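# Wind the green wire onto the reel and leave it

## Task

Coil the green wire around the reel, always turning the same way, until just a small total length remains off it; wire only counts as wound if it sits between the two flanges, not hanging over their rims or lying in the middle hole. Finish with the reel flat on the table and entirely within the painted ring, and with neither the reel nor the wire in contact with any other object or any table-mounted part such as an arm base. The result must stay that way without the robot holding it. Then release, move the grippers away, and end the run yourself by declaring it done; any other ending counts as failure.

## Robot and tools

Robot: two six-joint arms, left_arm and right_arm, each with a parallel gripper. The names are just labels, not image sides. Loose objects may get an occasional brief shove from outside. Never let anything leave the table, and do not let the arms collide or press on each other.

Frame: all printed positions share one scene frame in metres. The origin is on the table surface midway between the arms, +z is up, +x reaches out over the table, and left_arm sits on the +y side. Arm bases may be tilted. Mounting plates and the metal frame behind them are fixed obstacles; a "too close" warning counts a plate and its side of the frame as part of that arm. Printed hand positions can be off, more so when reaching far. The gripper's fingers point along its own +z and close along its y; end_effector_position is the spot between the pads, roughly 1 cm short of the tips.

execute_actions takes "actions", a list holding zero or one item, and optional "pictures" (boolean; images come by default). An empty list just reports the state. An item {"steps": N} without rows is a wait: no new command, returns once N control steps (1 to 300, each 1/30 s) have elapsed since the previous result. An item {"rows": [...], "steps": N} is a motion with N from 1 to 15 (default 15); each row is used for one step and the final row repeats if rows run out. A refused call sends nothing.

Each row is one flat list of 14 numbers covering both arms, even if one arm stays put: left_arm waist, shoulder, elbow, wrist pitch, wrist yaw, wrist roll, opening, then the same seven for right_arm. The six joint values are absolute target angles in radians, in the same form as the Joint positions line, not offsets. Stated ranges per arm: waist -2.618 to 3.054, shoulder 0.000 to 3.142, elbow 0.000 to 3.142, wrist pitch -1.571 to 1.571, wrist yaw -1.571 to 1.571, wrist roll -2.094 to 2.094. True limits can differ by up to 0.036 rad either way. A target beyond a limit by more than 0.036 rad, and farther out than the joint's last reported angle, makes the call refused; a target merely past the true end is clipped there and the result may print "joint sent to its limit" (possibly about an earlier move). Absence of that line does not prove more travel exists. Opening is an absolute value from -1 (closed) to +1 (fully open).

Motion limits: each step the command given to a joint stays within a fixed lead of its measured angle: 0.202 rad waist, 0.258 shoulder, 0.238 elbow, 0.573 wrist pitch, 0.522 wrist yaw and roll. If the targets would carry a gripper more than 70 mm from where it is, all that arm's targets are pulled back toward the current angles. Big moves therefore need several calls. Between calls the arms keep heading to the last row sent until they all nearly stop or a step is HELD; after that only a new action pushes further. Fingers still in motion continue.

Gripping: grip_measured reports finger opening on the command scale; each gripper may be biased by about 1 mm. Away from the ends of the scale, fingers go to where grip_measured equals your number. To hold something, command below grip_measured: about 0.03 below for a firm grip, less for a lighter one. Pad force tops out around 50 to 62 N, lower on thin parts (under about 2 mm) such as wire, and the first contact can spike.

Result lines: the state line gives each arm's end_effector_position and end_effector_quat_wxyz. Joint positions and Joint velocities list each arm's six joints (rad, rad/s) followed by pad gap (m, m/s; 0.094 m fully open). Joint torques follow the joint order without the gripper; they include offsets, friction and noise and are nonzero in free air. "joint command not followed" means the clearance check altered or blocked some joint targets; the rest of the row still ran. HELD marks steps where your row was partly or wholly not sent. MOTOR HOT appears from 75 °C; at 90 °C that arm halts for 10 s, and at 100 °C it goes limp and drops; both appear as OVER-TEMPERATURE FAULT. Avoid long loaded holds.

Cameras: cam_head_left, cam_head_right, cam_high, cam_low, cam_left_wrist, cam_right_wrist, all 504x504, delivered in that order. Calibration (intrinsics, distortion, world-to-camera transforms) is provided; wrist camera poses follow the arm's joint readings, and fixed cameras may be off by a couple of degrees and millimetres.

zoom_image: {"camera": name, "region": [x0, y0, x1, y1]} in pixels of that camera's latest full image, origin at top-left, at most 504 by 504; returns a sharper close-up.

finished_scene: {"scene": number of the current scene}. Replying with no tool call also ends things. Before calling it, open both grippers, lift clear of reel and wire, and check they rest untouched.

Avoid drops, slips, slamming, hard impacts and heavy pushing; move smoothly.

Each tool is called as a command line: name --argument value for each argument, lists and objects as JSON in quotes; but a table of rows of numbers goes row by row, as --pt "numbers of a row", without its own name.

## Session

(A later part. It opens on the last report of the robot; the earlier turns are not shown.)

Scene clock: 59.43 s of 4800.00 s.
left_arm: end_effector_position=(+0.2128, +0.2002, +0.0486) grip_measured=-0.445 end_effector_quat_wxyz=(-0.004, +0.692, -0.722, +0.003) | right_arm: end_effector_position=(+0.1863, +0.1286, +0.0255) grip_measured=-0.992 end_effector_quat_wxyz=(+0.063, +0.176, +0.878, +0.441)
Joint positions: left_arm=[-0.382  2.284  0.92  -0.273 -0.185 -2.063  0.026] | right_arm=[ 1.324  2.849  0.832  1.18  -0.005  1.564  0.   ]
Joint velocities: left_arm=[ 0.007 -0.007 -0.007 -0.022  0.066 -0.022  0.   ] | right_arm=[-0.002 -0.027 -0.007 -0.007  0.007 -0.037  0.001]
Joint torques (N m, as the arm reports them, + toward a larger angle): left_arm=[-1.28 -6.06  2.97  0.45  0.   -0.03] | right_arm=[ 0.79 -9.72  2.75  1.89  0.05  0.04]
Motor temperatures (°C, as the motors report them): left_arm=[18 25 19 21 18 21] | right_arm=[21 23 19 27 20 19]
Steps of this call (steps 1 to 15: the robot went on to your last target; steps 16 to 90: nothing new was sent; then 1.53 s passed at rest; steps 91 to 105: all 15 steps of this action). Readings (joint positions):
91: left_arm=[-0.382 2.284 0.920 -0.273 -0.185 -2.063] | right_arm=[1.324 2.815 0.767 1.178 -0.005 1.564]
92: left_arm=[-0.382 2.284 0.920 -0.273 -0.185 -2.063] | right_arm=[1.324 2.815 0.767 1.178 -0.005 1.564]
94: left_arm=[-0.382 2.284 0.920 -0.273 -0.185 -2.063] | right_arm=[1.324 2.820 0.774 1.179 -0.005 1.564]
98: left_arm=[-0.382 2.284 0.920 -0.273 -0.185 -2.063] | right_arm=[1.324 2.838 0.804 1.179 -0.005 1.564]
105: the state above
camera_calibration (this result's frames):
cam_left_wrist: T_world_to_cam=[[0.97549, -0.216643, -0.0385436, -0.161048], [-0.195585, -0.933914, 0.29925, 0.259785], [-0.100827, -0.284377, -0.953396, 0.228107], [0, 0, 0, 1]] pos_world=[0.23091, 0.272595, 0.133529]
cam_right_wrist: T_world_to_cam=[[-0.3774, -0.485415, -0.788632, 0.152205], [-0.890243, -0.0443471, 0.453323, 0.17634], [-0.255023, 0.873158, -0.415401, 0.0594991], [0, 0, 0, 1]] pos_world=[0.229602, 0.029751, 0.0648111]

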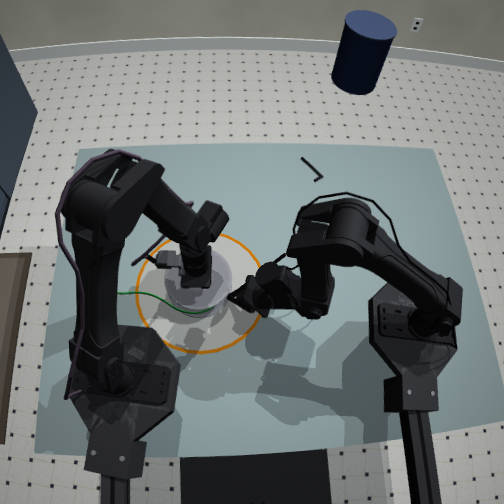

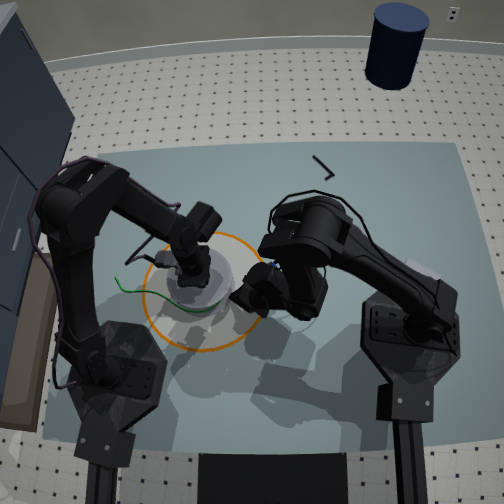

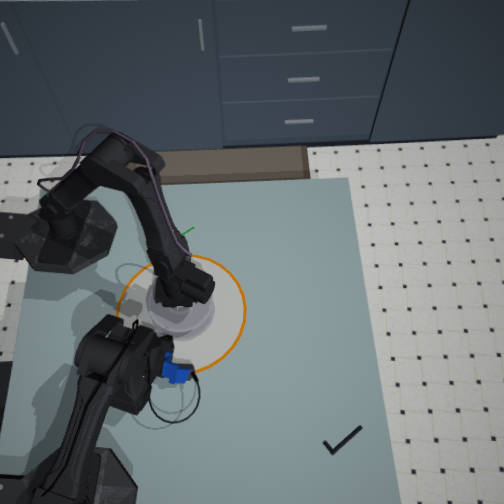

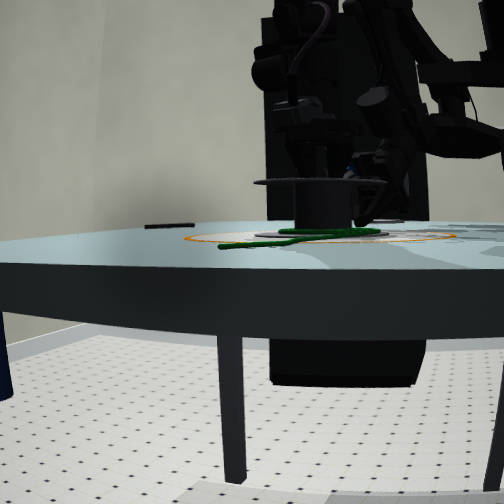

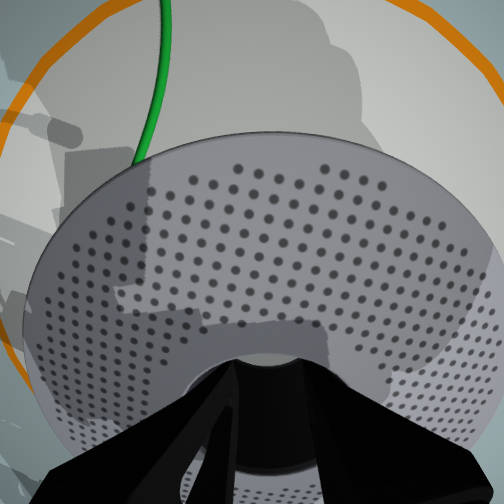

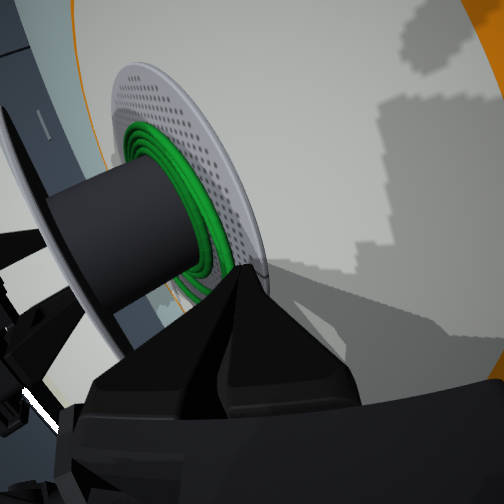

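execute_actions --actions '[{"rows":[[-0.378,2.3,0.915,-0.268,-0.185,-2.07,-0.44,1.328,2.874,0.858,1.185,0,1.57,-1],[-0.378,2.3,0.915,-0.268,-0.185,-2.07,-0.44,1.328,2.876,0.858,1.185,0,1.57,-1],[-0.378,2.3,0.915,-0.268,-0.185,-2.07,-0.44,1.328,2.878,0.864,1.185,0,1.57,-1],[-0.378,2.3,0.915,-0.268,-0.185,-2.07,-0.44,1.328,2.881,0.872,1.185,0,1.57,-1],[-0.378,2.3,0.915,-0.268,-0.185,-2.07,-0.44,1.328,2.8845,0.88,1.185,0,1.57,-1],[-0.378,2.3,0.915,-0.268,-0.185,-2.07,-0.44,1.328,2.888,0.888,1.185,0,1.57,-1],[-0.378,2.3,0.915,-0.268,-0.185,-2.07,-0.44,1.328,2.892,0.896,1.185,0,1.57,-1],[-0.378,2.3,0.915,-0.268,-0.185,-2.07,-0.44,1.328,2.896,0.904,1.185,0,1.57,-1],[-0.378,2.3,0.915,-0.268,-0.185,-2.07,-0.44,1.328,2.9,0.912,1.185,0,1.57,-1],[-0.378,2.3,0.915,-0.268,-0.185,-2.07,-0.44,1.328,2.9035,0.92,1.185,0,1.57,-1],[-0.378,2.3,0.915,-0.268,-0.185,-2.07,-0.44,1.328,2.907,0.927,1.185,0,1.57,-1],[-0.378,2.3,0.915,-0.268,-0.185,-2.07,-0.44,1.328,2.909,0.932,1.185,0,1.57,-1]],"steps":15}]' --pictures false

execute_actions --actions '[{"rows":[[-0.378,2.29,0.915,-0.268,-0.185,-2.07,-0.7,1.328,2.909,0.932,1.185,0,1.57,-1],[-0.378,2.29,0.915,-0.268,-0.185,-2.07,-0.85,1.328,2.909,0.932,1.185,0,1.57,-1],[-0.378,2.29,0.915,-0.268,-0.185,-2.07,-0.85,1.328,2.909,0.932,1.185,0,1.57,-1],[-0.378,2.29,0.915,-0.268,-0.185,0.15,-0.85,1.328,2.898,0.92,1.185,0,1.57,-1]],"steps":15}]'

Scene clock: 64.67 s of 4800.00 s.
left_arm: end_effector_position=(+0.2128, +0.2002, +0.0486) grip_measured=-0.445 end_effector_quat_wxyz=(-0.004, +0.692, -0.722, +0.003) | right_arm: end_effector_position=(+0.1929, +0.1454, +0.0229) grip_measured=-0.992 end_effector_quat_wxyz=(+0.066, +0.175, +0.870, +0.456)
Joint positions: left_arm=[-0.382  2.284  0.92  -0.273 -0.185 -2.063  0.026] | right_arm=[ 1.324  2.889  0.905  1.182 -0.005  1.564  0.   ]
Joint velocities: left_arm=[-0.012 -0.017  0.002 -0.022 -0.007 -0.022 -0.001] | right_arm=[-0.007  0.022  0.007  0.007  0.051 -0.007 -0.   ]
Joint torques (N m, as the arm reports them, + toward a larger angle): left_arm=[-1.42 -5.89  2.99  0.47 -0.05 -0.04] | right_arm=[ 0.8  -9.89  3.22  1.88  0.03  0.04]
Motor temperatures (°C, as the motors report them): left_arm=[18 25 19 21 18 21] | right_arm=[21 23 19 28 20 19]
Steps of this call (steps 1 to 15: the robot went on to your last target; steps 16 to 90: nothing new was sent; then 1.73 s passed at rest; steps 91 to 105: all 15 steps of this action). Readings (joint positions):
91: left_arm=[-0.382 2.284 0.920 -0.273 -0.185 -2.063] | right_arm=[1.324 2.849 0.832 1.180 -0.005 1.564]
92: left_arm=[-0.382 2.284 0.920 -0.273 -0.185 -2.063] | right_arm=[1.324 2.849 0.832 1.180 -0.005 1.564]
94: left_arm=[-0.382 2.284 0.920 -0.273 -0.185 -2.063] | right_arm=[1.324 2.850 0.833 1.180 -0.005 1.564]
98: left_arm=[-0.382 2.284 0.920 -0.273 -0.185 -2.063] | right_arm=[1.324 2.870 0.861 1.182 -0.005 1.564]
105: the state above

Scene clock: 65.17 s of 4800.00 s.
left_arm: end_effector_position=(+0.2126, +0.2002, +0.0478) grip_measured=-0.848 end_effector_quat_wxyz=(+0.004, -0.185, +0.983, -0.000) | right_arm: end_effector_position=(+0.1929, +0.1453, +0.0228) grip_measured=-0.992 end_effector_quat_wxyz=(+0.066, +0.175, +0.870, +0.456)
Joint positions: left_arm=[-0.382  2.286  0.92  -0.271 -0.185 -0.906  0.007] | right_arm=[ 1.324  2.889  0.905  1.182 -0.005  1.564  0.   ]
Joint velocities: left_arm=[-0.007  0.002  0.002  0.007  0.007  2.835 -0.001] | right_arm=[ 0.007  0.002 -0.002 -0.037 -0.11  -0.11   0.   ]
Joint torques (N m, as the arm reports them, + toward a larger angle): left_arm=[-1.27 -6.87  2.99  0.47 -0.04  0.02] | right_arm=[  0.8  -10.86   2.29   1.87   0.04   0.04]
Motor temperatures (°C, as the motors report them): left_arm=[18 25 19 21 18 21] | right_arm=[21 23 19 28 20 19]
Steps of this call (steps 1 to 15: all 15 steps of this action). Readings (joint positions):
1: left_arm=[-0.382 2.284 0.920 -0.271 -0.185 -2.063] | right_arm=[1.324 2.889 0.905 1.182 -0.005 1.564]
2: left_arm=[-0.382 2.285 0.920 -0.271 -0.185 -2.063] | right_arm=[1.324 2.889 0.905 1.182 -0.005 1.564]
4: left_arm=[-0.382 2.286 0.920 -0.271 -0.185 -1.987] | right_arm=[1.324 2.889 0.905 1.182 -0.005 1.564]
8: left_arm=[-0.382 2.286 0.920 -0.271 -0.185 -1.593] | right_arm=[1.324 2.889 0.905 1.182 -0.005 1.564]
15: the state above
camera_calibration (this result's frames):
cam_left_wrist: T_world_to_cam=[[0.193893, -0.979907, -0.0467851, 0.158509], [-0.934706, -0.199009, 0.294484, 0.270116], [-0.297877, -0.013368, -0.954511, 0.215038], [0, 0, 0, 1]] pos_world=[0.2858, 0.211954, 0.133127]
cam_right_wrist: T_world_to_cam=[[-0.367965, -0.459394, -0.80843, 0.155531], [-0.896033, -0.0571209, 0.440297, 0.187422], [-0.248448, 0.886394, -0.390614, 0.0417054], [0, 0, 0, 1]] pos_world=[0.235528, 0.0451886, 0.0595057]

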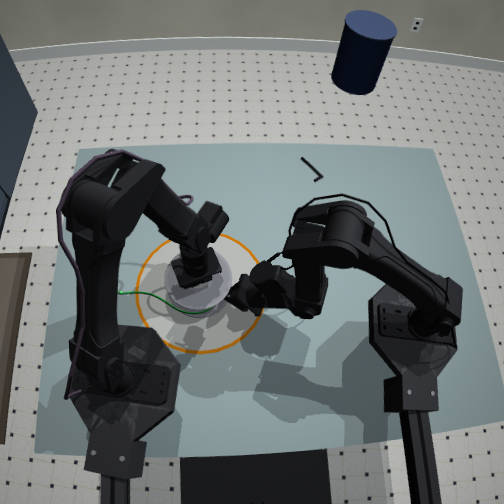

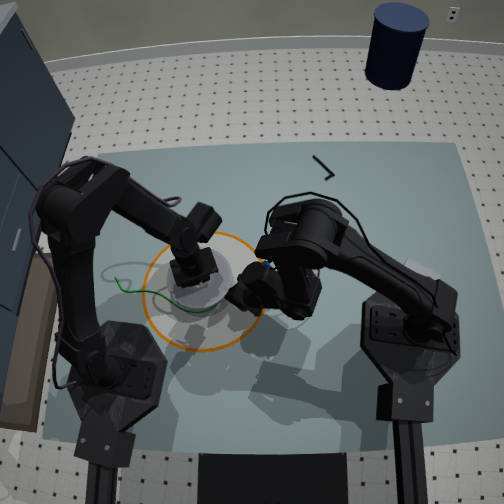

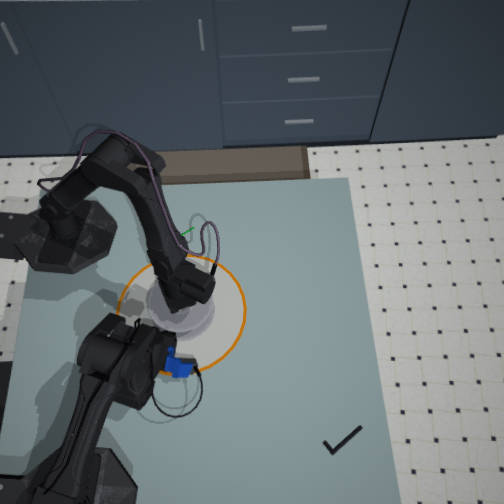

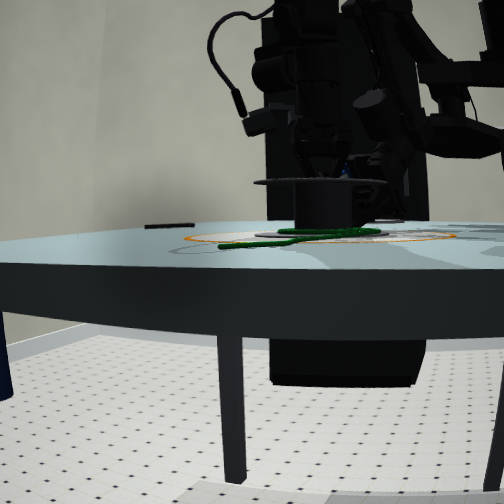

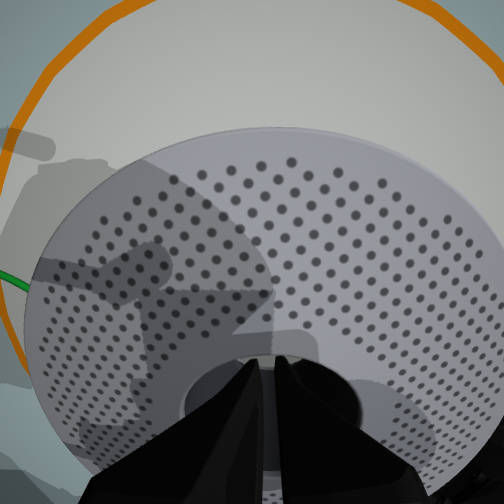

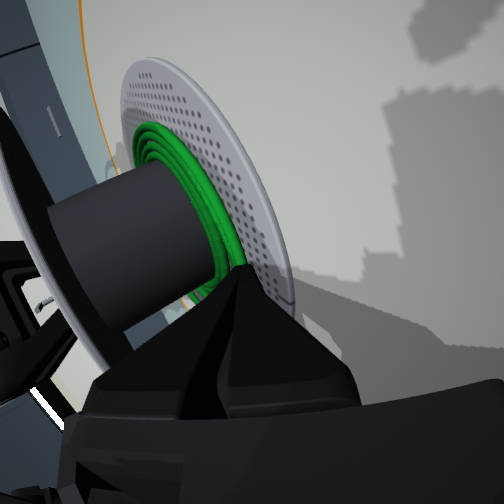

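execute_actions --actions '[{"rows":[[-0.378,2.3,0.915,-0.268,-0.185,0.15,-0.65,1.328,2.898,0.93,1.185,0,1.57,-1],[-0.378,2.3,0.915,-0.268,-0.185,0.15,-0.55,1.328,2.898,0.937,1.185,0,1.57,-1],[-0.378,2.3,0.915,-0.268,-0.185,0.15,-0.5,1.328,2.898,0.937,1.185,0,1.57,-1],[-0.378,2.3,0.915,-0.268,-0.185,0.15,-0.47,1.328,2.898,0.937,1.185,0,1.57,-1],[-0.378,2.3,0.915,-0.268,-0.185,0.15,-0.44,1.328,2.898,0.937,1.185,0,1.57,-1],[-0.378,2.3,0.915,-0.268,-0.185,0.15,-0.44,1.328,2.898,0.937,1.185,0,1.57,-1],[-0.378,2.3,0.915,-0.268,-0.185,-2.09,-0.44,1.328,2.898,0.925,1.185,0,1.57,-1]],"steps":15}]' --pictures false

execute_actions --actions '[{"steps":19}]' --pictures false

execute_actions --actions '[{"rows":[[-0.378,2.29,0.915,-0.268,-0.185,-2.07,-0.7,1.328,2.898,0.925,1.185,0,1.57,-1],[-0.378,2.29,0.915,-0.268,-0.185,-2.07,-0.85,1.328,2.898,0.925,1.185,0,1.57,-1],[-0.378,2.29,0.915,-0.268,-0.185,-2.07,-0.85,1.328,2.898,0.925,1.185,0,1.57,-1],[-0.378,2.29,0.915,-0.268,-0.185,0.15,-0.85,1.328,2.898,0.925,1.185,0,1.57,-1]],"steps":15}]' --pictures false

execute_actions --actions '[{"steps":13}]' --pictures false

execute_actions --actions '[{"rows":[[-0.378,2.3,0.915,-0.268,-0.185,0.15,-0.65,1.328,2.898,0.925,1.185,0,1.57,-1],[-0.378,2.3,0.915,-0.268,-0.185,0.15,-0.55,1.328,2.898,0.925,1.185,0,1.57,-1],[-0.378,2.3,0.915,-0.268,-0.185,0.15,-0.5,1.328,2.898,0.925,1.185,0,1.57,-1],[-0.378,2.3,0.915,-0.268,-0.185,0.15,-0.47,1.328,2.898,0.925,1.185,0,1.57,-1],[-0.378,2.3,0.915,-0.268,-0.185,0.15,-0.44,1.328,2.898,0.925,1.185,0,1.57,-1],[-0.378,2.3,0.915,-0.268,-0.185,0.15,-0.44,1.328,2.898,0.925,1.185,0,1.57,-1],[-0.378,2.3,0.915,-0.268,-0.185,-2.09,-0.44,1.328,2.898,0.925,1.185,0,1.57,-1]],"steps":15}]' --pictures false

execute_actions --actions '[{"steps":19}]' --pictures false

execute_actions --actions '[{"rows":[[-0.378,2.29,0.915,-0.268,-0.185,-2.07,-0.7,1.328,2.898,0.925,1.185,0,1.57,-1],[-0.378,2.29,0.915,-0.268,-0.185,-2.07,-0.85,1.328,2.898,0.925,1.185,0,1.57,-1],[-0.378,2.29,0.915,-0.268,-0.185,-2.07,-0.85,1.328,2.898,0.925,1.185,0,1.57,-1],[-0.378,2.29,0.915,-0.268,-0.185,0.15,-0.85,1.328,2.898,0.925,1.185,0,1.57,-1]],"steps":15}]'

zoom_image --camera "cam_head_left" --region '[130,240,270,360]'

Scene clock: 72.43 s of 4800.00 s.
left_arm: end_effector_position=(+0.2116, +0.2009, +0.0483) grip_measured=-0.446 end_effector_quat_wxyz=(+0.002, -0.076, +0.997, +0.002) | right_arm: end_effector_position=(+0.1929, +0.1453, +0.0228) grip_measured=-0.992 end_effector_quat_wxyz=(+0.066, +0.175, +0.870, +0.456)
Joint positions: left_arm=[-0.382  2.285  0.92  -0.277 -0.185 -0.687  0.026] | right_arm=[ 1.324  2.889  0.905  1.182 -0.005  1.564  0.   ]
Joint velocities: left_arm=[ 0.002 -0.012 -0.002 -0.022 -0.066 -2.659  0.   ] | right_arm=[ 0.017 -0.002 -0.017  0.007 -0.051 -0.066  0.001]
Joint torques (N m, as the arm reports them, + toward a larger angle): left_arm=[-1.34 -6.13  2.77  0.53 -0.03 -0.23] | right_arm=[  0.87 -10.89   2.63   1.87   0.05   0.03]
Motor temperatures (°C, as the motors report them): left_arm=[18 25 19 21 18 21] | right_arm=[21 23 19 28 20 19]
Steps of this call (steps 1 to 45: the robot went on to your last target; steps 46 to 110: nothing new was sent; then 3.10 s passed at rest; steps 111 to 125: all 15 steps of this action). Readings (joint positions):
111: left_arm=[-0.382 2.287 0.920 -0.271 -0.185 0.142] | right_arm=[1.324 2.889 0.905 1.182 -0.005 1.564]
112: left_arm=[-0.382 2.288 0.920 -0.271 -0.185 0.142] | right_arm=[1.324 2.889 0.905 1.182 -0.005 1.564]
114: left_arm=[-0.382 2.290 0.920 -0.271 -0.185 0.142] | right_arm=[1.324 2.889 0.905 1.182 -0.005 1.564]
118: left_arm=[-0.382 2.285 0.920 -0.277 -0.185 -0.026] | right_arm=[1.324 2.889 0.905 1.182 -0.005 1.564]
125: the state above

Scene clock: 73.07 s of 4800.00 s.
left_arm: end_effector_position=(+0.2118, +0.2008, +0.0485) grip_measured=-0.446 end_effector_quat_wxyz=(-0.003, +0.671, -0.742, +0.000) | right_arm: end_effector_position=(+0.1929, +0.1453, +0.0228) grip_measured=-0.992 end_effector_quat_wxyz=(+0.066, +0.175, +0.870, +0.456)
Joint positions: left_arm=[-0.382  2.284  0.92  -0.277 -0.185 -2.005  0.026] | right_arm=[ 1.324  2.889  0.905  1.182 -0.005  1.564  0.   ]
Joint velocities: left_arm=[ 0.012 -0.027  0.012 -0.022  0.007 -0.388  0.001] | right_arm=[-0.012  0.022  0.002 -0.066 -0.007  0.007  0.   ]
Joint torques (N m, as the arm reports them, + toward a larger angle): left_arm=[-1.34 -5.83  2.98  0.53 -0.06 -0.31] | right_arm=[  0.77 -10.93   2.64   1.87   0.04   0.03]
Motor temperatures (°C, as the motors report them): left_arm=[18 25 19 21 18 21] | right_arm=[21 23 19 28 20 19]
Steps of this call (steps 1 to 19: the robot went on to your last target). Readings (joint positions):
1: left_arm=[-0.382 2.285 0.920 -0.277 -0.185 -0.781] | right_arm=[1.324 2.889 0.905 1.182 -0.005 1.564]
2: left_arm=[-0.382 2.285 0.920 -0.277 -0.185 -0.876] | right_arm=[1.324 2.889 0.905 1.182 -0.005 1.564]
4: left_arm=[-0.382 2.284 0.920 -0.277 -0.185 -1.064] | right_arm=[1.324 2.889 0.905 1.182 -0.005 1.564]
8: left_arm=[-0.382 2.284 0.920 -0.277 -0.185 -1.443] | right_arm=[1.324 2.889 0.905 1.182 -0.005 1.564]
19: the state above

Scene clock: 73.57 s of 4800.00 s.
left_arm: end_effector_position=(+0.2118, +0.2007, +0.0478) grip_measured=-0.848 end_effector_quat_wxyz=(+0.003, -0.170, +0.985, +0.001) | right_arm: end_effector_position=(+0.1929, +0.1453, +0.0228) grip_measured=-0.992 end_effector_quat_wxyz=(+0.066, +0.175, +0.870, +0.456)
Joint positions: left_arm=[-0.382  2.286  0.92  -0.275 -0.184 -0.877  0.007] | right_arm=[ 1.324  2.889  0.905  1.182 -0.005  1.564  0.   ]
Joint velocities: left_arm=[-0.002  0.007 -0.007 -0.007 -0.007  2.791  0.   ] | right_arm=[ 0.002  0.002 -0.017 -0.037 -0.022 -0.007  0.   ]
Joint torques (N m, as the arm reports them, + toward a larger angle): left_arm=[-1.32 -6.79  2.95  0.51 -0.07  0.06] | right_arm=[  0.77 -10.88   2.69   1.87   0.04   0.02]
Motor temperatures (°C, as the motors report them): left_arm=[18 25 19 21 18 21] | right_arm=[21 23 19 28 20 19]
Steps of this call (steps 1 to 15: all 15 steps of this action). Readings (joint positions):
1: left_arm=[-0.382 2.284 0.920 -0.275 -0.185 -2.017] | right_arm=[1.324 2.889 0.905 1.182 -0.005 1.564]
2: left_arm=[-0.382 2.285 0.920 -0.275 -0.185 -2.025] | right_arm=[1.324 2.889 0.905 1.182 -0.005 1.564]
4: left_arm=[-0.382 2.286 0.920 -0.275 -0.184 -1.959] | right_arm=[1.324 2.889 0.905 1.182 -0.005 1.564]
8: left_arm=[-0.382 2.286 0.920 -0.275 -0.184 -1.565] | right_arm=[1.324 2.889 0.905 1.182 -0.005 1.564]
15: the state above

Scene clock: 74.00 s of 4800.00 s.
left_arm: end_effector_position=(+0.2118, +0.2007, +0.0478) grip_measured=-0.848 end_effector_quat_wxyz=(+0.002, +0.289, +0.957, +0.002) | right_arm: end_effector_position=(+0.1929, +0.1453, +0.0228) grip_measured=-0.992 end_effector_quat_wxyz=(+0.066, +0.175, +0.870, +0.456)
Joint positions: left_arm=[-0.382  2.286  0.92  -0.275 -0.184  0.052  0.007] | right_arm=[ 1.324  2.889  0.905  1.182 -0.005  1.564  0.   ]
Joint velocities: left_arm=[ 0.012  0.002  0.002 -0.037  0.022  0.608  0.   ] | right_arm=[-0.002  0.007  0.002 -0.037  0.007 -0.037 -0.001]
Joint torques (N m, as the arm reports them, + toward a larger angle): left_arm=[-1.32 -6.84  2.81  0.5  -0.05  0.05] | right_arm=[  0.79 -10.89   2.64   1.88   0.04   0.03]
Motor temperatures (°C, as the motors report them): left_arm=[18 25 19 21 18 21] | right_arm=[21 23 19 28 20 19]
Steps of this call (steps 1 to 13: the robot went on to your last target). Readings (joint positions):
1: left_arm=[-0.382 2.286 0.920 -0.275 -0.184 -0.779] | right_arm=[1.324 2.889 0.905 1.182 -0.005 1.564]
2: left_arm=[-0.382 2.286 0.920 -0.275 -0.184 -0.680] | right_arm=[1.324 2.889 0.905 1.182 -0.005 1.564]
4: left_arm=[-0.382 2.286 0.920 -0.275 -0.184 -0.484] | right_arm=[1.324 2.889 0.905 1.182 -0.005 1.564]
8: left_arm=[-0.382 2.286 0.920 -0.275 -0.184 -0.133] | right_arm=[1.324 2.889 0.905 1.182 -0.005 1.564]
13: the state above

Scene clock: 74.50 s of 4800.00 s.
left_arm: end_effector_position=(+0.2109, +0.2013, +0.0482) grip_measured=-0.447 end_effector_quat_wxyz=(+0.001, -0.088, +0.996, +0.003) | right_arm: end_effector_position=(+0.1929, +0.1453, +0.0228) grip_measured=-0.992 end_effector_quat_wxyz=(+0.066, +0.175, +0.870, +0.456)
Joint positions: left_arm=[-0.382  2.285  0.92  -0.281 -0.184 -0.713  0.026] | right_arm=[ 1.324  2.889  0.905  1.182 -0.005  1.564  0.   ]
Joint velocities: left_arm=[-0.002 -0.017  0.012  0.022 -0.051 -2.63  -0.   ] | right_arm=[-0.007  0.002 -0.012 -0.037 -0.022  0.022 -0.001]
Joint torques (N m, as the arm reports them, + toward a larger angle): left_arm=[-1.42 -6.03  2.83  0.6   0.   -0.26] | right_arm=[  0.72 -10.9    2.68   1.87   0.03   0.02]
Motor temperatures (°C, as the motors report them): left_arm=[18 25 19 21 18 21] | right_arm=[21 23 19 28 20 19]
Steps of this call (steps 1 to 15: all 15 steps of this action). Readings (joint positions):
1: left_arm=[-0.382 2.287 0.920 -0.275 -0.184 0.070] | right_arm=[1.324 2.889 0.905 1.182 -0.005 1.564]
2: left_arm=[-0.382 2.288 0.920 -0.275 -0.184 0.085] | right_arm=[1.324 2.889 0.905 1.182 -0.005 1.564]
4: left_arm=[-0.382 2.290 0.920 -0.274 -0.185 0.105] | right_arm=[1.324 2.889 0.905 1.182 -0.005 1.564]
8: left_arm=[-0.382 2.285 0.920 -0.281 -0.184 -0.053] | right_arm=[1.324 2.889 0.905 1.182 -0.005 1.564]
15: the state above

Scene clock: 75.13 s of 4800.00 s.
left_arm: end_effector_position=(+0.2109, +0.2013, +0.0483) grip_measured=-0.446 end_effector_quat_wxyz=(-0.002, +0.671, -0.742, -0.002) | right_arm: end_effector_position=(+0.1929, +0.1453, +0.0228) grip_measured=-0.992 end_effector_quat_wxyz=(+0.066, +0.175, +0.870, +0.456)
Joint positions: left_arm=[-0.382  2.285  0.92  -0.281 -0.184 -2.006  0.026] | right_arm=[ 1.324  2.889  0.905  1.182 -0.005  1.564  0.   ]
Joint velocities: left_arm=[ 0.007 -0.022  0.002  0.022  0.066 -0.315  0.001] | right_arm=[ 0.012 -0.012 -0.007 -0.022  0.022  0.037  0.   ]
Joint torques (N m, as the arm reports them, + toward a larger angle): left_arm=[-1.42 -6.03  3.05  0.58 -0.05 -0.26] | right_arm=[  0.81 -10.87   2.67   1.88   0.04   0.04]
Motor temperatures (°C, as the motors report them): left_arm=[18 25 19 21 18 21] | right_arm=[21 23 19 28 20 19]
Steps of this call (steps 1 to 19: the robot went on to your last target). Readings (joint positions):
1: left_arm=[-0.382 2.285 0.920 -0.281 -0.184 -0.807] | right_arm=[1.324 2.889 0.905 1.182 -0.005 1.564]
2: left_arm=[-0.382 2.285 0.920 -0.281 -0.184 -0.901] | right_arm=[1.324 2.889 0.905 1.182 -0.005 1.564]
4: left_arm=[-0.382 2.285 0.920 -0.281 -0.184 -1.090] | right_arm=[1.324 2.889 0.905 1.182 -0.005 1.564]
8: left_arm=[-0.382 2.285 0.920 -0.281 -0.184 -1.467] | right_arm=[1.324 2.889 0.905 1.182 -0.005 1.564]
19: the state above

Scene clock: 75.63 s of 4800.00 s.
left_arm: end_effector_position=(+0.2113, +0.2009, +0.0478) grip_measured=-0.848 end_effector_quat_wxyz=(+0.002, -0.170, +0.985, +0.002) | right_arm: end_effector_position=(+0.1929, +0.1453, +0.0228) grip_measured=-0.992 end_effector_quat_wxyz=(+0.066, +0.175, +0.870, +0.456)
Joint positions: left_arm=[-0.382  2.286  0.92  -0.277 -0.184 -0.877  0.007] | right_arm=[ 1.324  2.889  0.905  1.182 -0.005  1.564  0.   ]
Joint velocities: left_arm=[ 0.002 -0.007 -0.002 -0.022 -0.051  2.747  0.   ] | right_arm=[-0.022  0.002 -0.007 -0.007 -0.007 -0.007  0.   ]
Joint torques (N m, as the arm reports them, + toward a larger angle): left_arm=[-1.29 -6.9   3.    0.51 -0.05  0.02] | right_arm=[  0.82 -10.88   2.69   1.88   0.04   0.03]
Motor temperatures (°C, as the motors report them): left_arm=[18 25 19 21 18 21] | right_arm=[21 23 19 28 20 19]
Steps of this call (steps 1 to 15: all 15 steps of this action). Readings (joint positions):
1: left_arm=[-0.382 2.284 0.920 -0.279 -0.184 -2.017] | right_arm=[1.324 2.889 0.905 1.182 -0.005 1.564]
2: left_arm=[-0.382 2.285 0.920 -0.278 -0.184 -2.026] | right_arm=[1.324 2.889 0.905 1.182 -0.005 1.564]
4: left_arm=[-0.382 2.286 0.920 -0.278 -0.184 -1.959] | right_arm=[1.324 2.889 0.905 1.182 -0.005 1.564]
8: left_arm=[-0.382 2.286 0.920 -0.277 -0.184 -1.565] | right_arm=[1.324 2.889 0.905 1.182 -0.005 1.564]
15: the state above
camera_calibration (this result's frames):
cam_left_wrist: T_world_to_cam=[[0.164801, -0.985042, -0.0503321, 0.16684], [-0.938457, -0.172303, 0.299348, 0.264236], [-0.303543, -0.00209841, -0.952816, 0.213485], [0, 0, 0, 1]] pos_world=[0.285281, 0.210321, 0.13271]
cam_right_wrist: T_world_to_cam=[[-0.367965, -0.459394, -0.80843, 0.155531], [-0.896033, -0.0571209, 0.440297, 0.187422], [-0.248448, 0.886394, -0.390614, 0.0417054], [0, 0, 0, 1]] pos_world=[0.235528, 0.0451886, 0.0595057]

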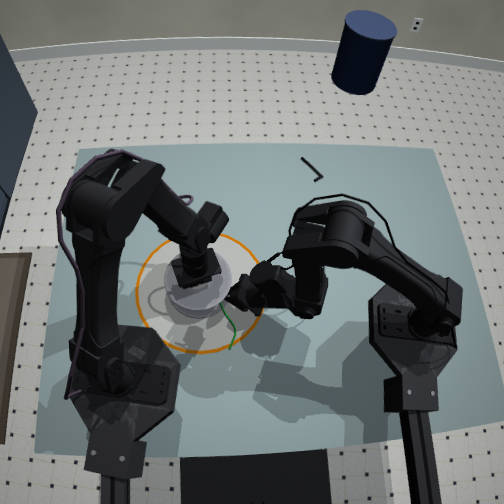

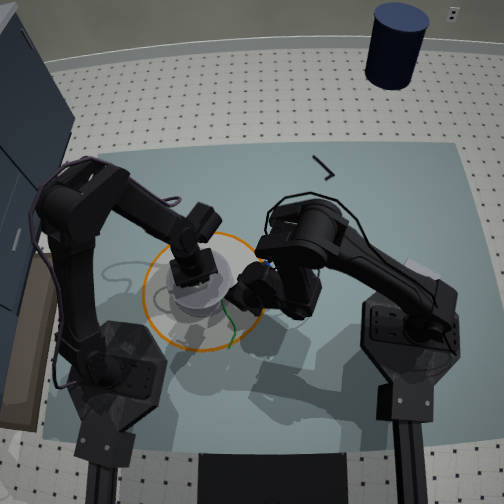

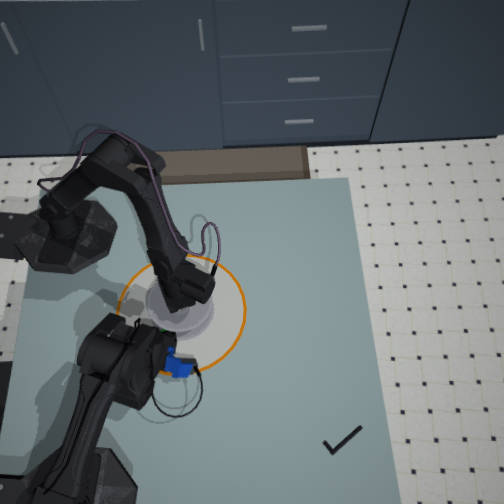

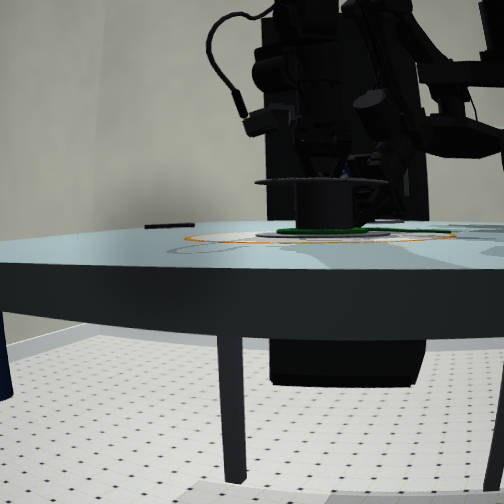

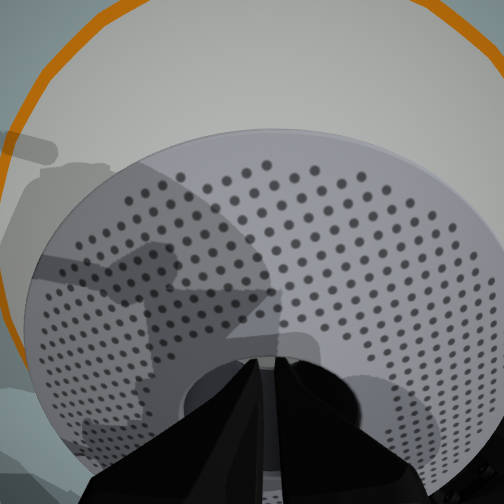

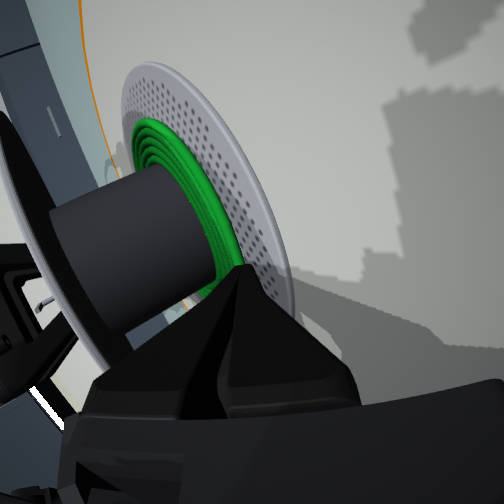

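Region (130, 240, 270, 360) of cam_head_left's 504x504 image, scaled by 3.600, with more detail than that image has; it fills the top 432 rows of this view, and the rest is white.

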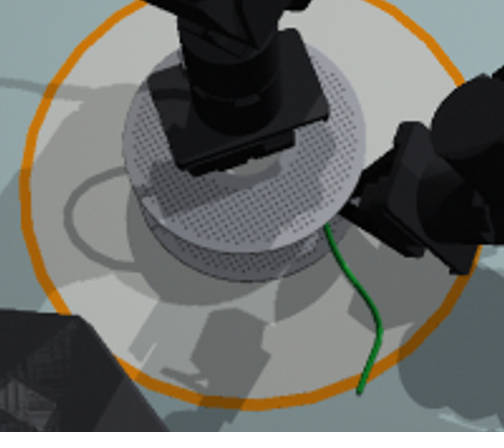

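execute_actions --actions '[{"rows":[[-0.378,2.3,0.915,-0.268,-0.185,0.15,-0.65,1.328,2.898,0.925,1.185,0,1.57,-1],[-0.378,2.3,0.915,-0.268,-0.185,0.15,-0.55,1.328,2.898,0.925,1.185,0,1.57,-1],[-0.378,2.3,0.915,-0.268,-0.185,0.15,-0.5,1.328,2.898,0.925,1.185,0,1.57,-1],[-0.378,2.3,0.915,-0.268,-0.185,0.15,-0.47,1.328,2.898,0.925,1.185,0,1.57,-1],[-0.378,2.3,0.915,-0.268,-0.185,0.15,-0.44,1.328,2.898,0.925,1.185,0,1.57,-1],[-0.378,2.3,0.915,-0.268,-0.185,0.15,-0.44,1.328,2.898,0.925,1.185,0,1.57,-1],[-0.378,2.3,0.915,-0.268,-0.185,-2.09,-0.44,1.328,2.898,0.925,1.185,0,1.57,-1]],"steps":15}]' --pictures false

execute_actions --actions '[{"steps":22}]'

zoom_image --camera "cam_head_left" --region '[130,240,270,360]'

Scene clock: 79.33 s of 4800.00 s.
left_arm: end_effector_position=(+0.2103, +0.2017, +0.0482) grip_measured=-0.447 end_effector_quat_wxyz=(-0.001, -0.073, +0.997, +0.003) | right_arm: end_effector_position=(+0.1931, +0.1452, +0.0228) grip_measured=-0.992 end_effector_quat_wxyz=(+0.067, +0.175, +0.870, +0.456)
Joint positions: left_arm=[-0.382  2.285  0.92  -0.283 -0.184 -0.682  0.026] | right_arm=[ 1.324  2.889  0.905  1.182 -0.004  1.564  0.   ]
Joint velocities: left_arm=[-0.002  0.032 -0.017  0.022  0.037 -2.645  0.001] | right_arm=[-0.002 -0.007 -0.027  0.081 -0.051  0.037 -0.001]
Joint torques (N m, as the arm reports them, + toward a larger angle): left_arm=[-1.26 -6.02  3.06  0.6   0.   -0.27] | right_arm=[  0.86 -10.84   2.7    1.88   0.01   0.05]
Motor temperatures (°C, as the motors report them): left_arm=[18 25 19 21 18 21] | right_arm=[21 23 19 28 20 19]
Steps of this call (steps 1 to 45: the robot went on to your last target; steps 46 to 96: nothing new was sent; steps 97 to 111: all 15 steps of this action). Readings (joint positions):
97: left_arm=[-0.382 2.287 0.920 -0.277 -0.184 0.141] | right_arm=[1.324 2.889 0.905 1.182 -0.005 1.564]
98: left_arm=[-0.382 2.288 0.920 -0.277 -0.184 0.141] | right_arm=[1.324 2.889 0.905 1.182 -0.005 1.564]
100: left_arm=[-0.382 2.291 0.920 -0.277 -0.185 0.142] | right_arm=[1.324 2.889 0.905 1.182 -0.005 1.564]
104: left_arm=[-0.382 2.285 0.920 -0.283 -0.184 -0.025] | right_arm=[1.324 2.889 0.905 1.182 -0.005 1.564]
111: the state above

Scene clock: 80.07 s of 4800.00 s.
left_arm: end_effector_position=(+0.2105, +0.2016, +0.0484) grip_measured=-0.446 end_effector_quat_wxyz=(-0.002, +0.680, -0.733, -0.003) | right_arm: end_effector_position=(+0.1932, +0.1451, +0.0228) grip_measured=-0.992 end_effector_quat_wxyz=(+0.067, +0.175, +0.870, +0.456)
Joint positions: left_arm=[-0.382  2.284  0.92  -0.283 -0.184 -2.031  0.026] | right_arm=[ 1.324  2.889  0.905  1.182 -0.003  1.564  0.   ]
Joint velocities: left_arm=[-0.012  0.007 -0.007 -0.007  0.022 -0.125 -0.   ] | right_arm=[-0.007 -0.017 -0.017  0.007  0.022  0.081  0.001]
Joint torques (N m, as the arm reports them, + toward a larger angle): left_arm=[-1.4  -5.99  3.06  0.6   0.   -0.31] | right_arm=[  0.84 -10.87   2.68   1.87   0.02   0.03]
Motor temperatures (°C, as the motors report them): left_arm=[18 25 19 21 18 21] | right_arm=[21 23 19 28 20 19]
Steps of this call (steps 1 to 22: the robot went on to your last target). Readings (joint positions):
1: left_arm=[-0.382 2.285 0.920 -0.283 -0.184 -0.775] | right_arm=[1.324 2.889 0.905 1.182 -0.004 1.564]
2: left_arm=[-0.382 2.285 0.920 -0.283 -0.184 -0.869] | right_arm=[1.324 2.889 0.905 1.182 -0.004 1.564]
4: left_arm=[-0.382 2.285 0.920 -0.283 -0.184 -1.056] | right_arm=[1.324 2.889 0.905 1.182 -0.004 1.564]
8: left_arm=[-0.382 2.284 0.920 -0.283 -0.184 -1.432] | right_arm=[1.324 2.889 0.905 1.182 -0.003 1.564]
22: the state above
camera_calibration (this result's frames):
cam_left_wrist: T_world_to_cam=[[0.967217, -0.249103, -0.0493787, -0.149633], [-0.22395, -0.928357, 0.296646, 0.265598], [-0.119737, -0.275863, -0.95371, 0.230408], [0, 0, 0, 1]] pos_world=[0.231797, 0.272856, 0.133566]
cam_right_wrist: T_world_to_cam=[[-0.367877, -0.459208, -0.808576, 0.155536], [-0.896558, -0.0555153, 0.439434, 0.187593], [-0.24668, 0.886592, -0.391284, 0.0415331], [0, 0, 0, 1]] pos_world=[0.235651, 0.0450145, 0.0595789]

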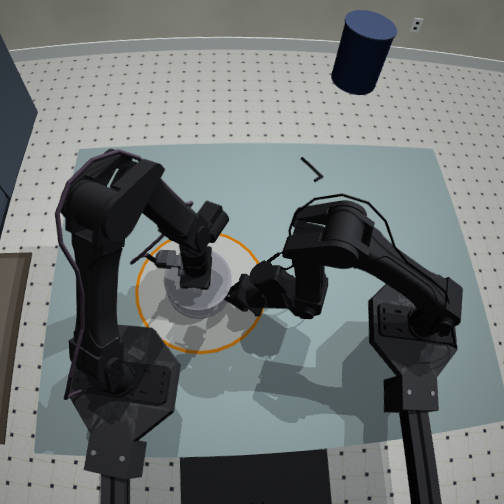

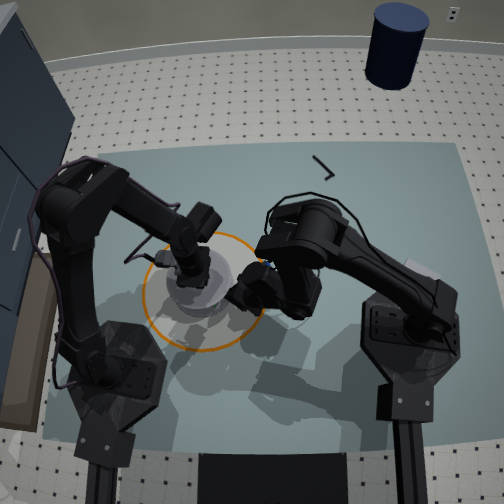

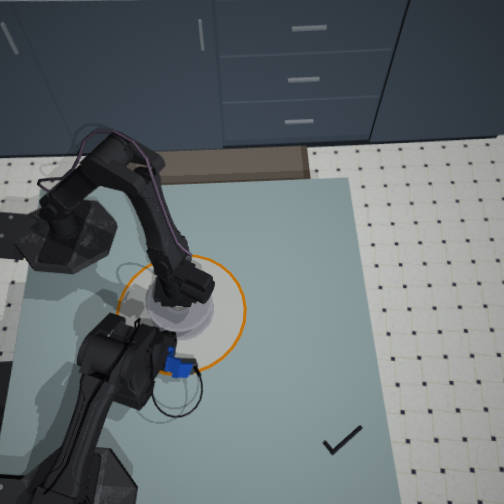

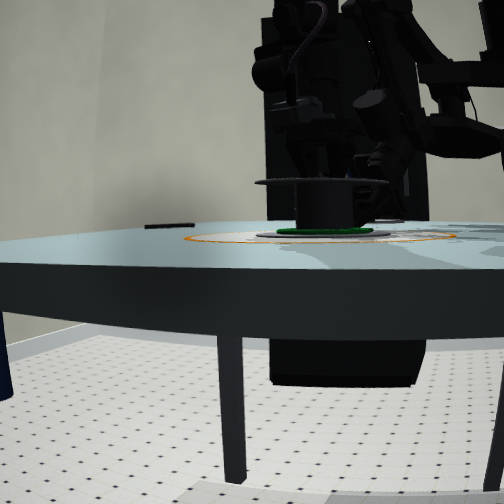

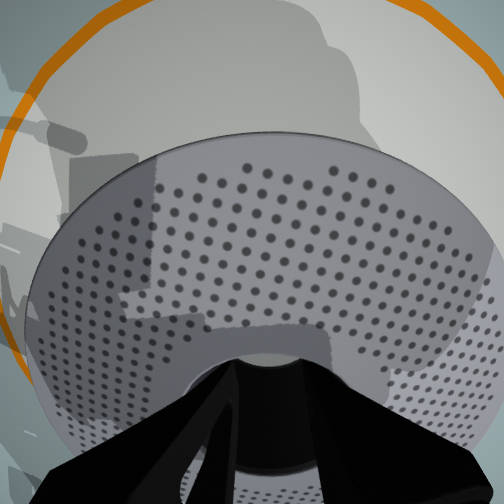

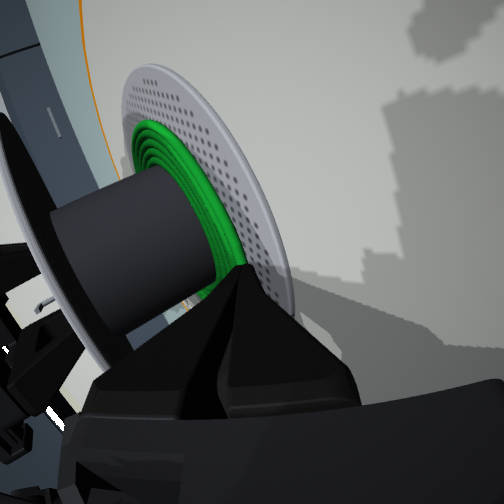

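Region (130, 240, 270, 360) of cam_head_left's 504x504 image, scaled by 3.600, with more detail than that image has; it fills the top 432 rows of this view, and the rest is white.

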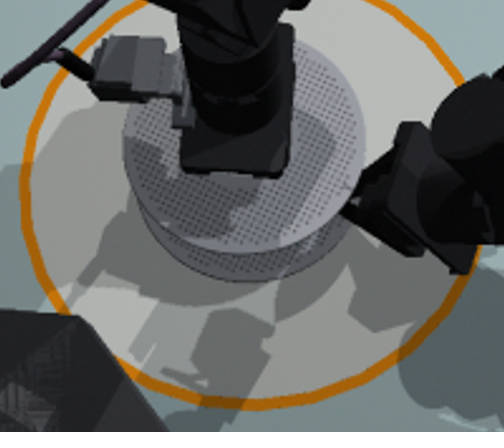

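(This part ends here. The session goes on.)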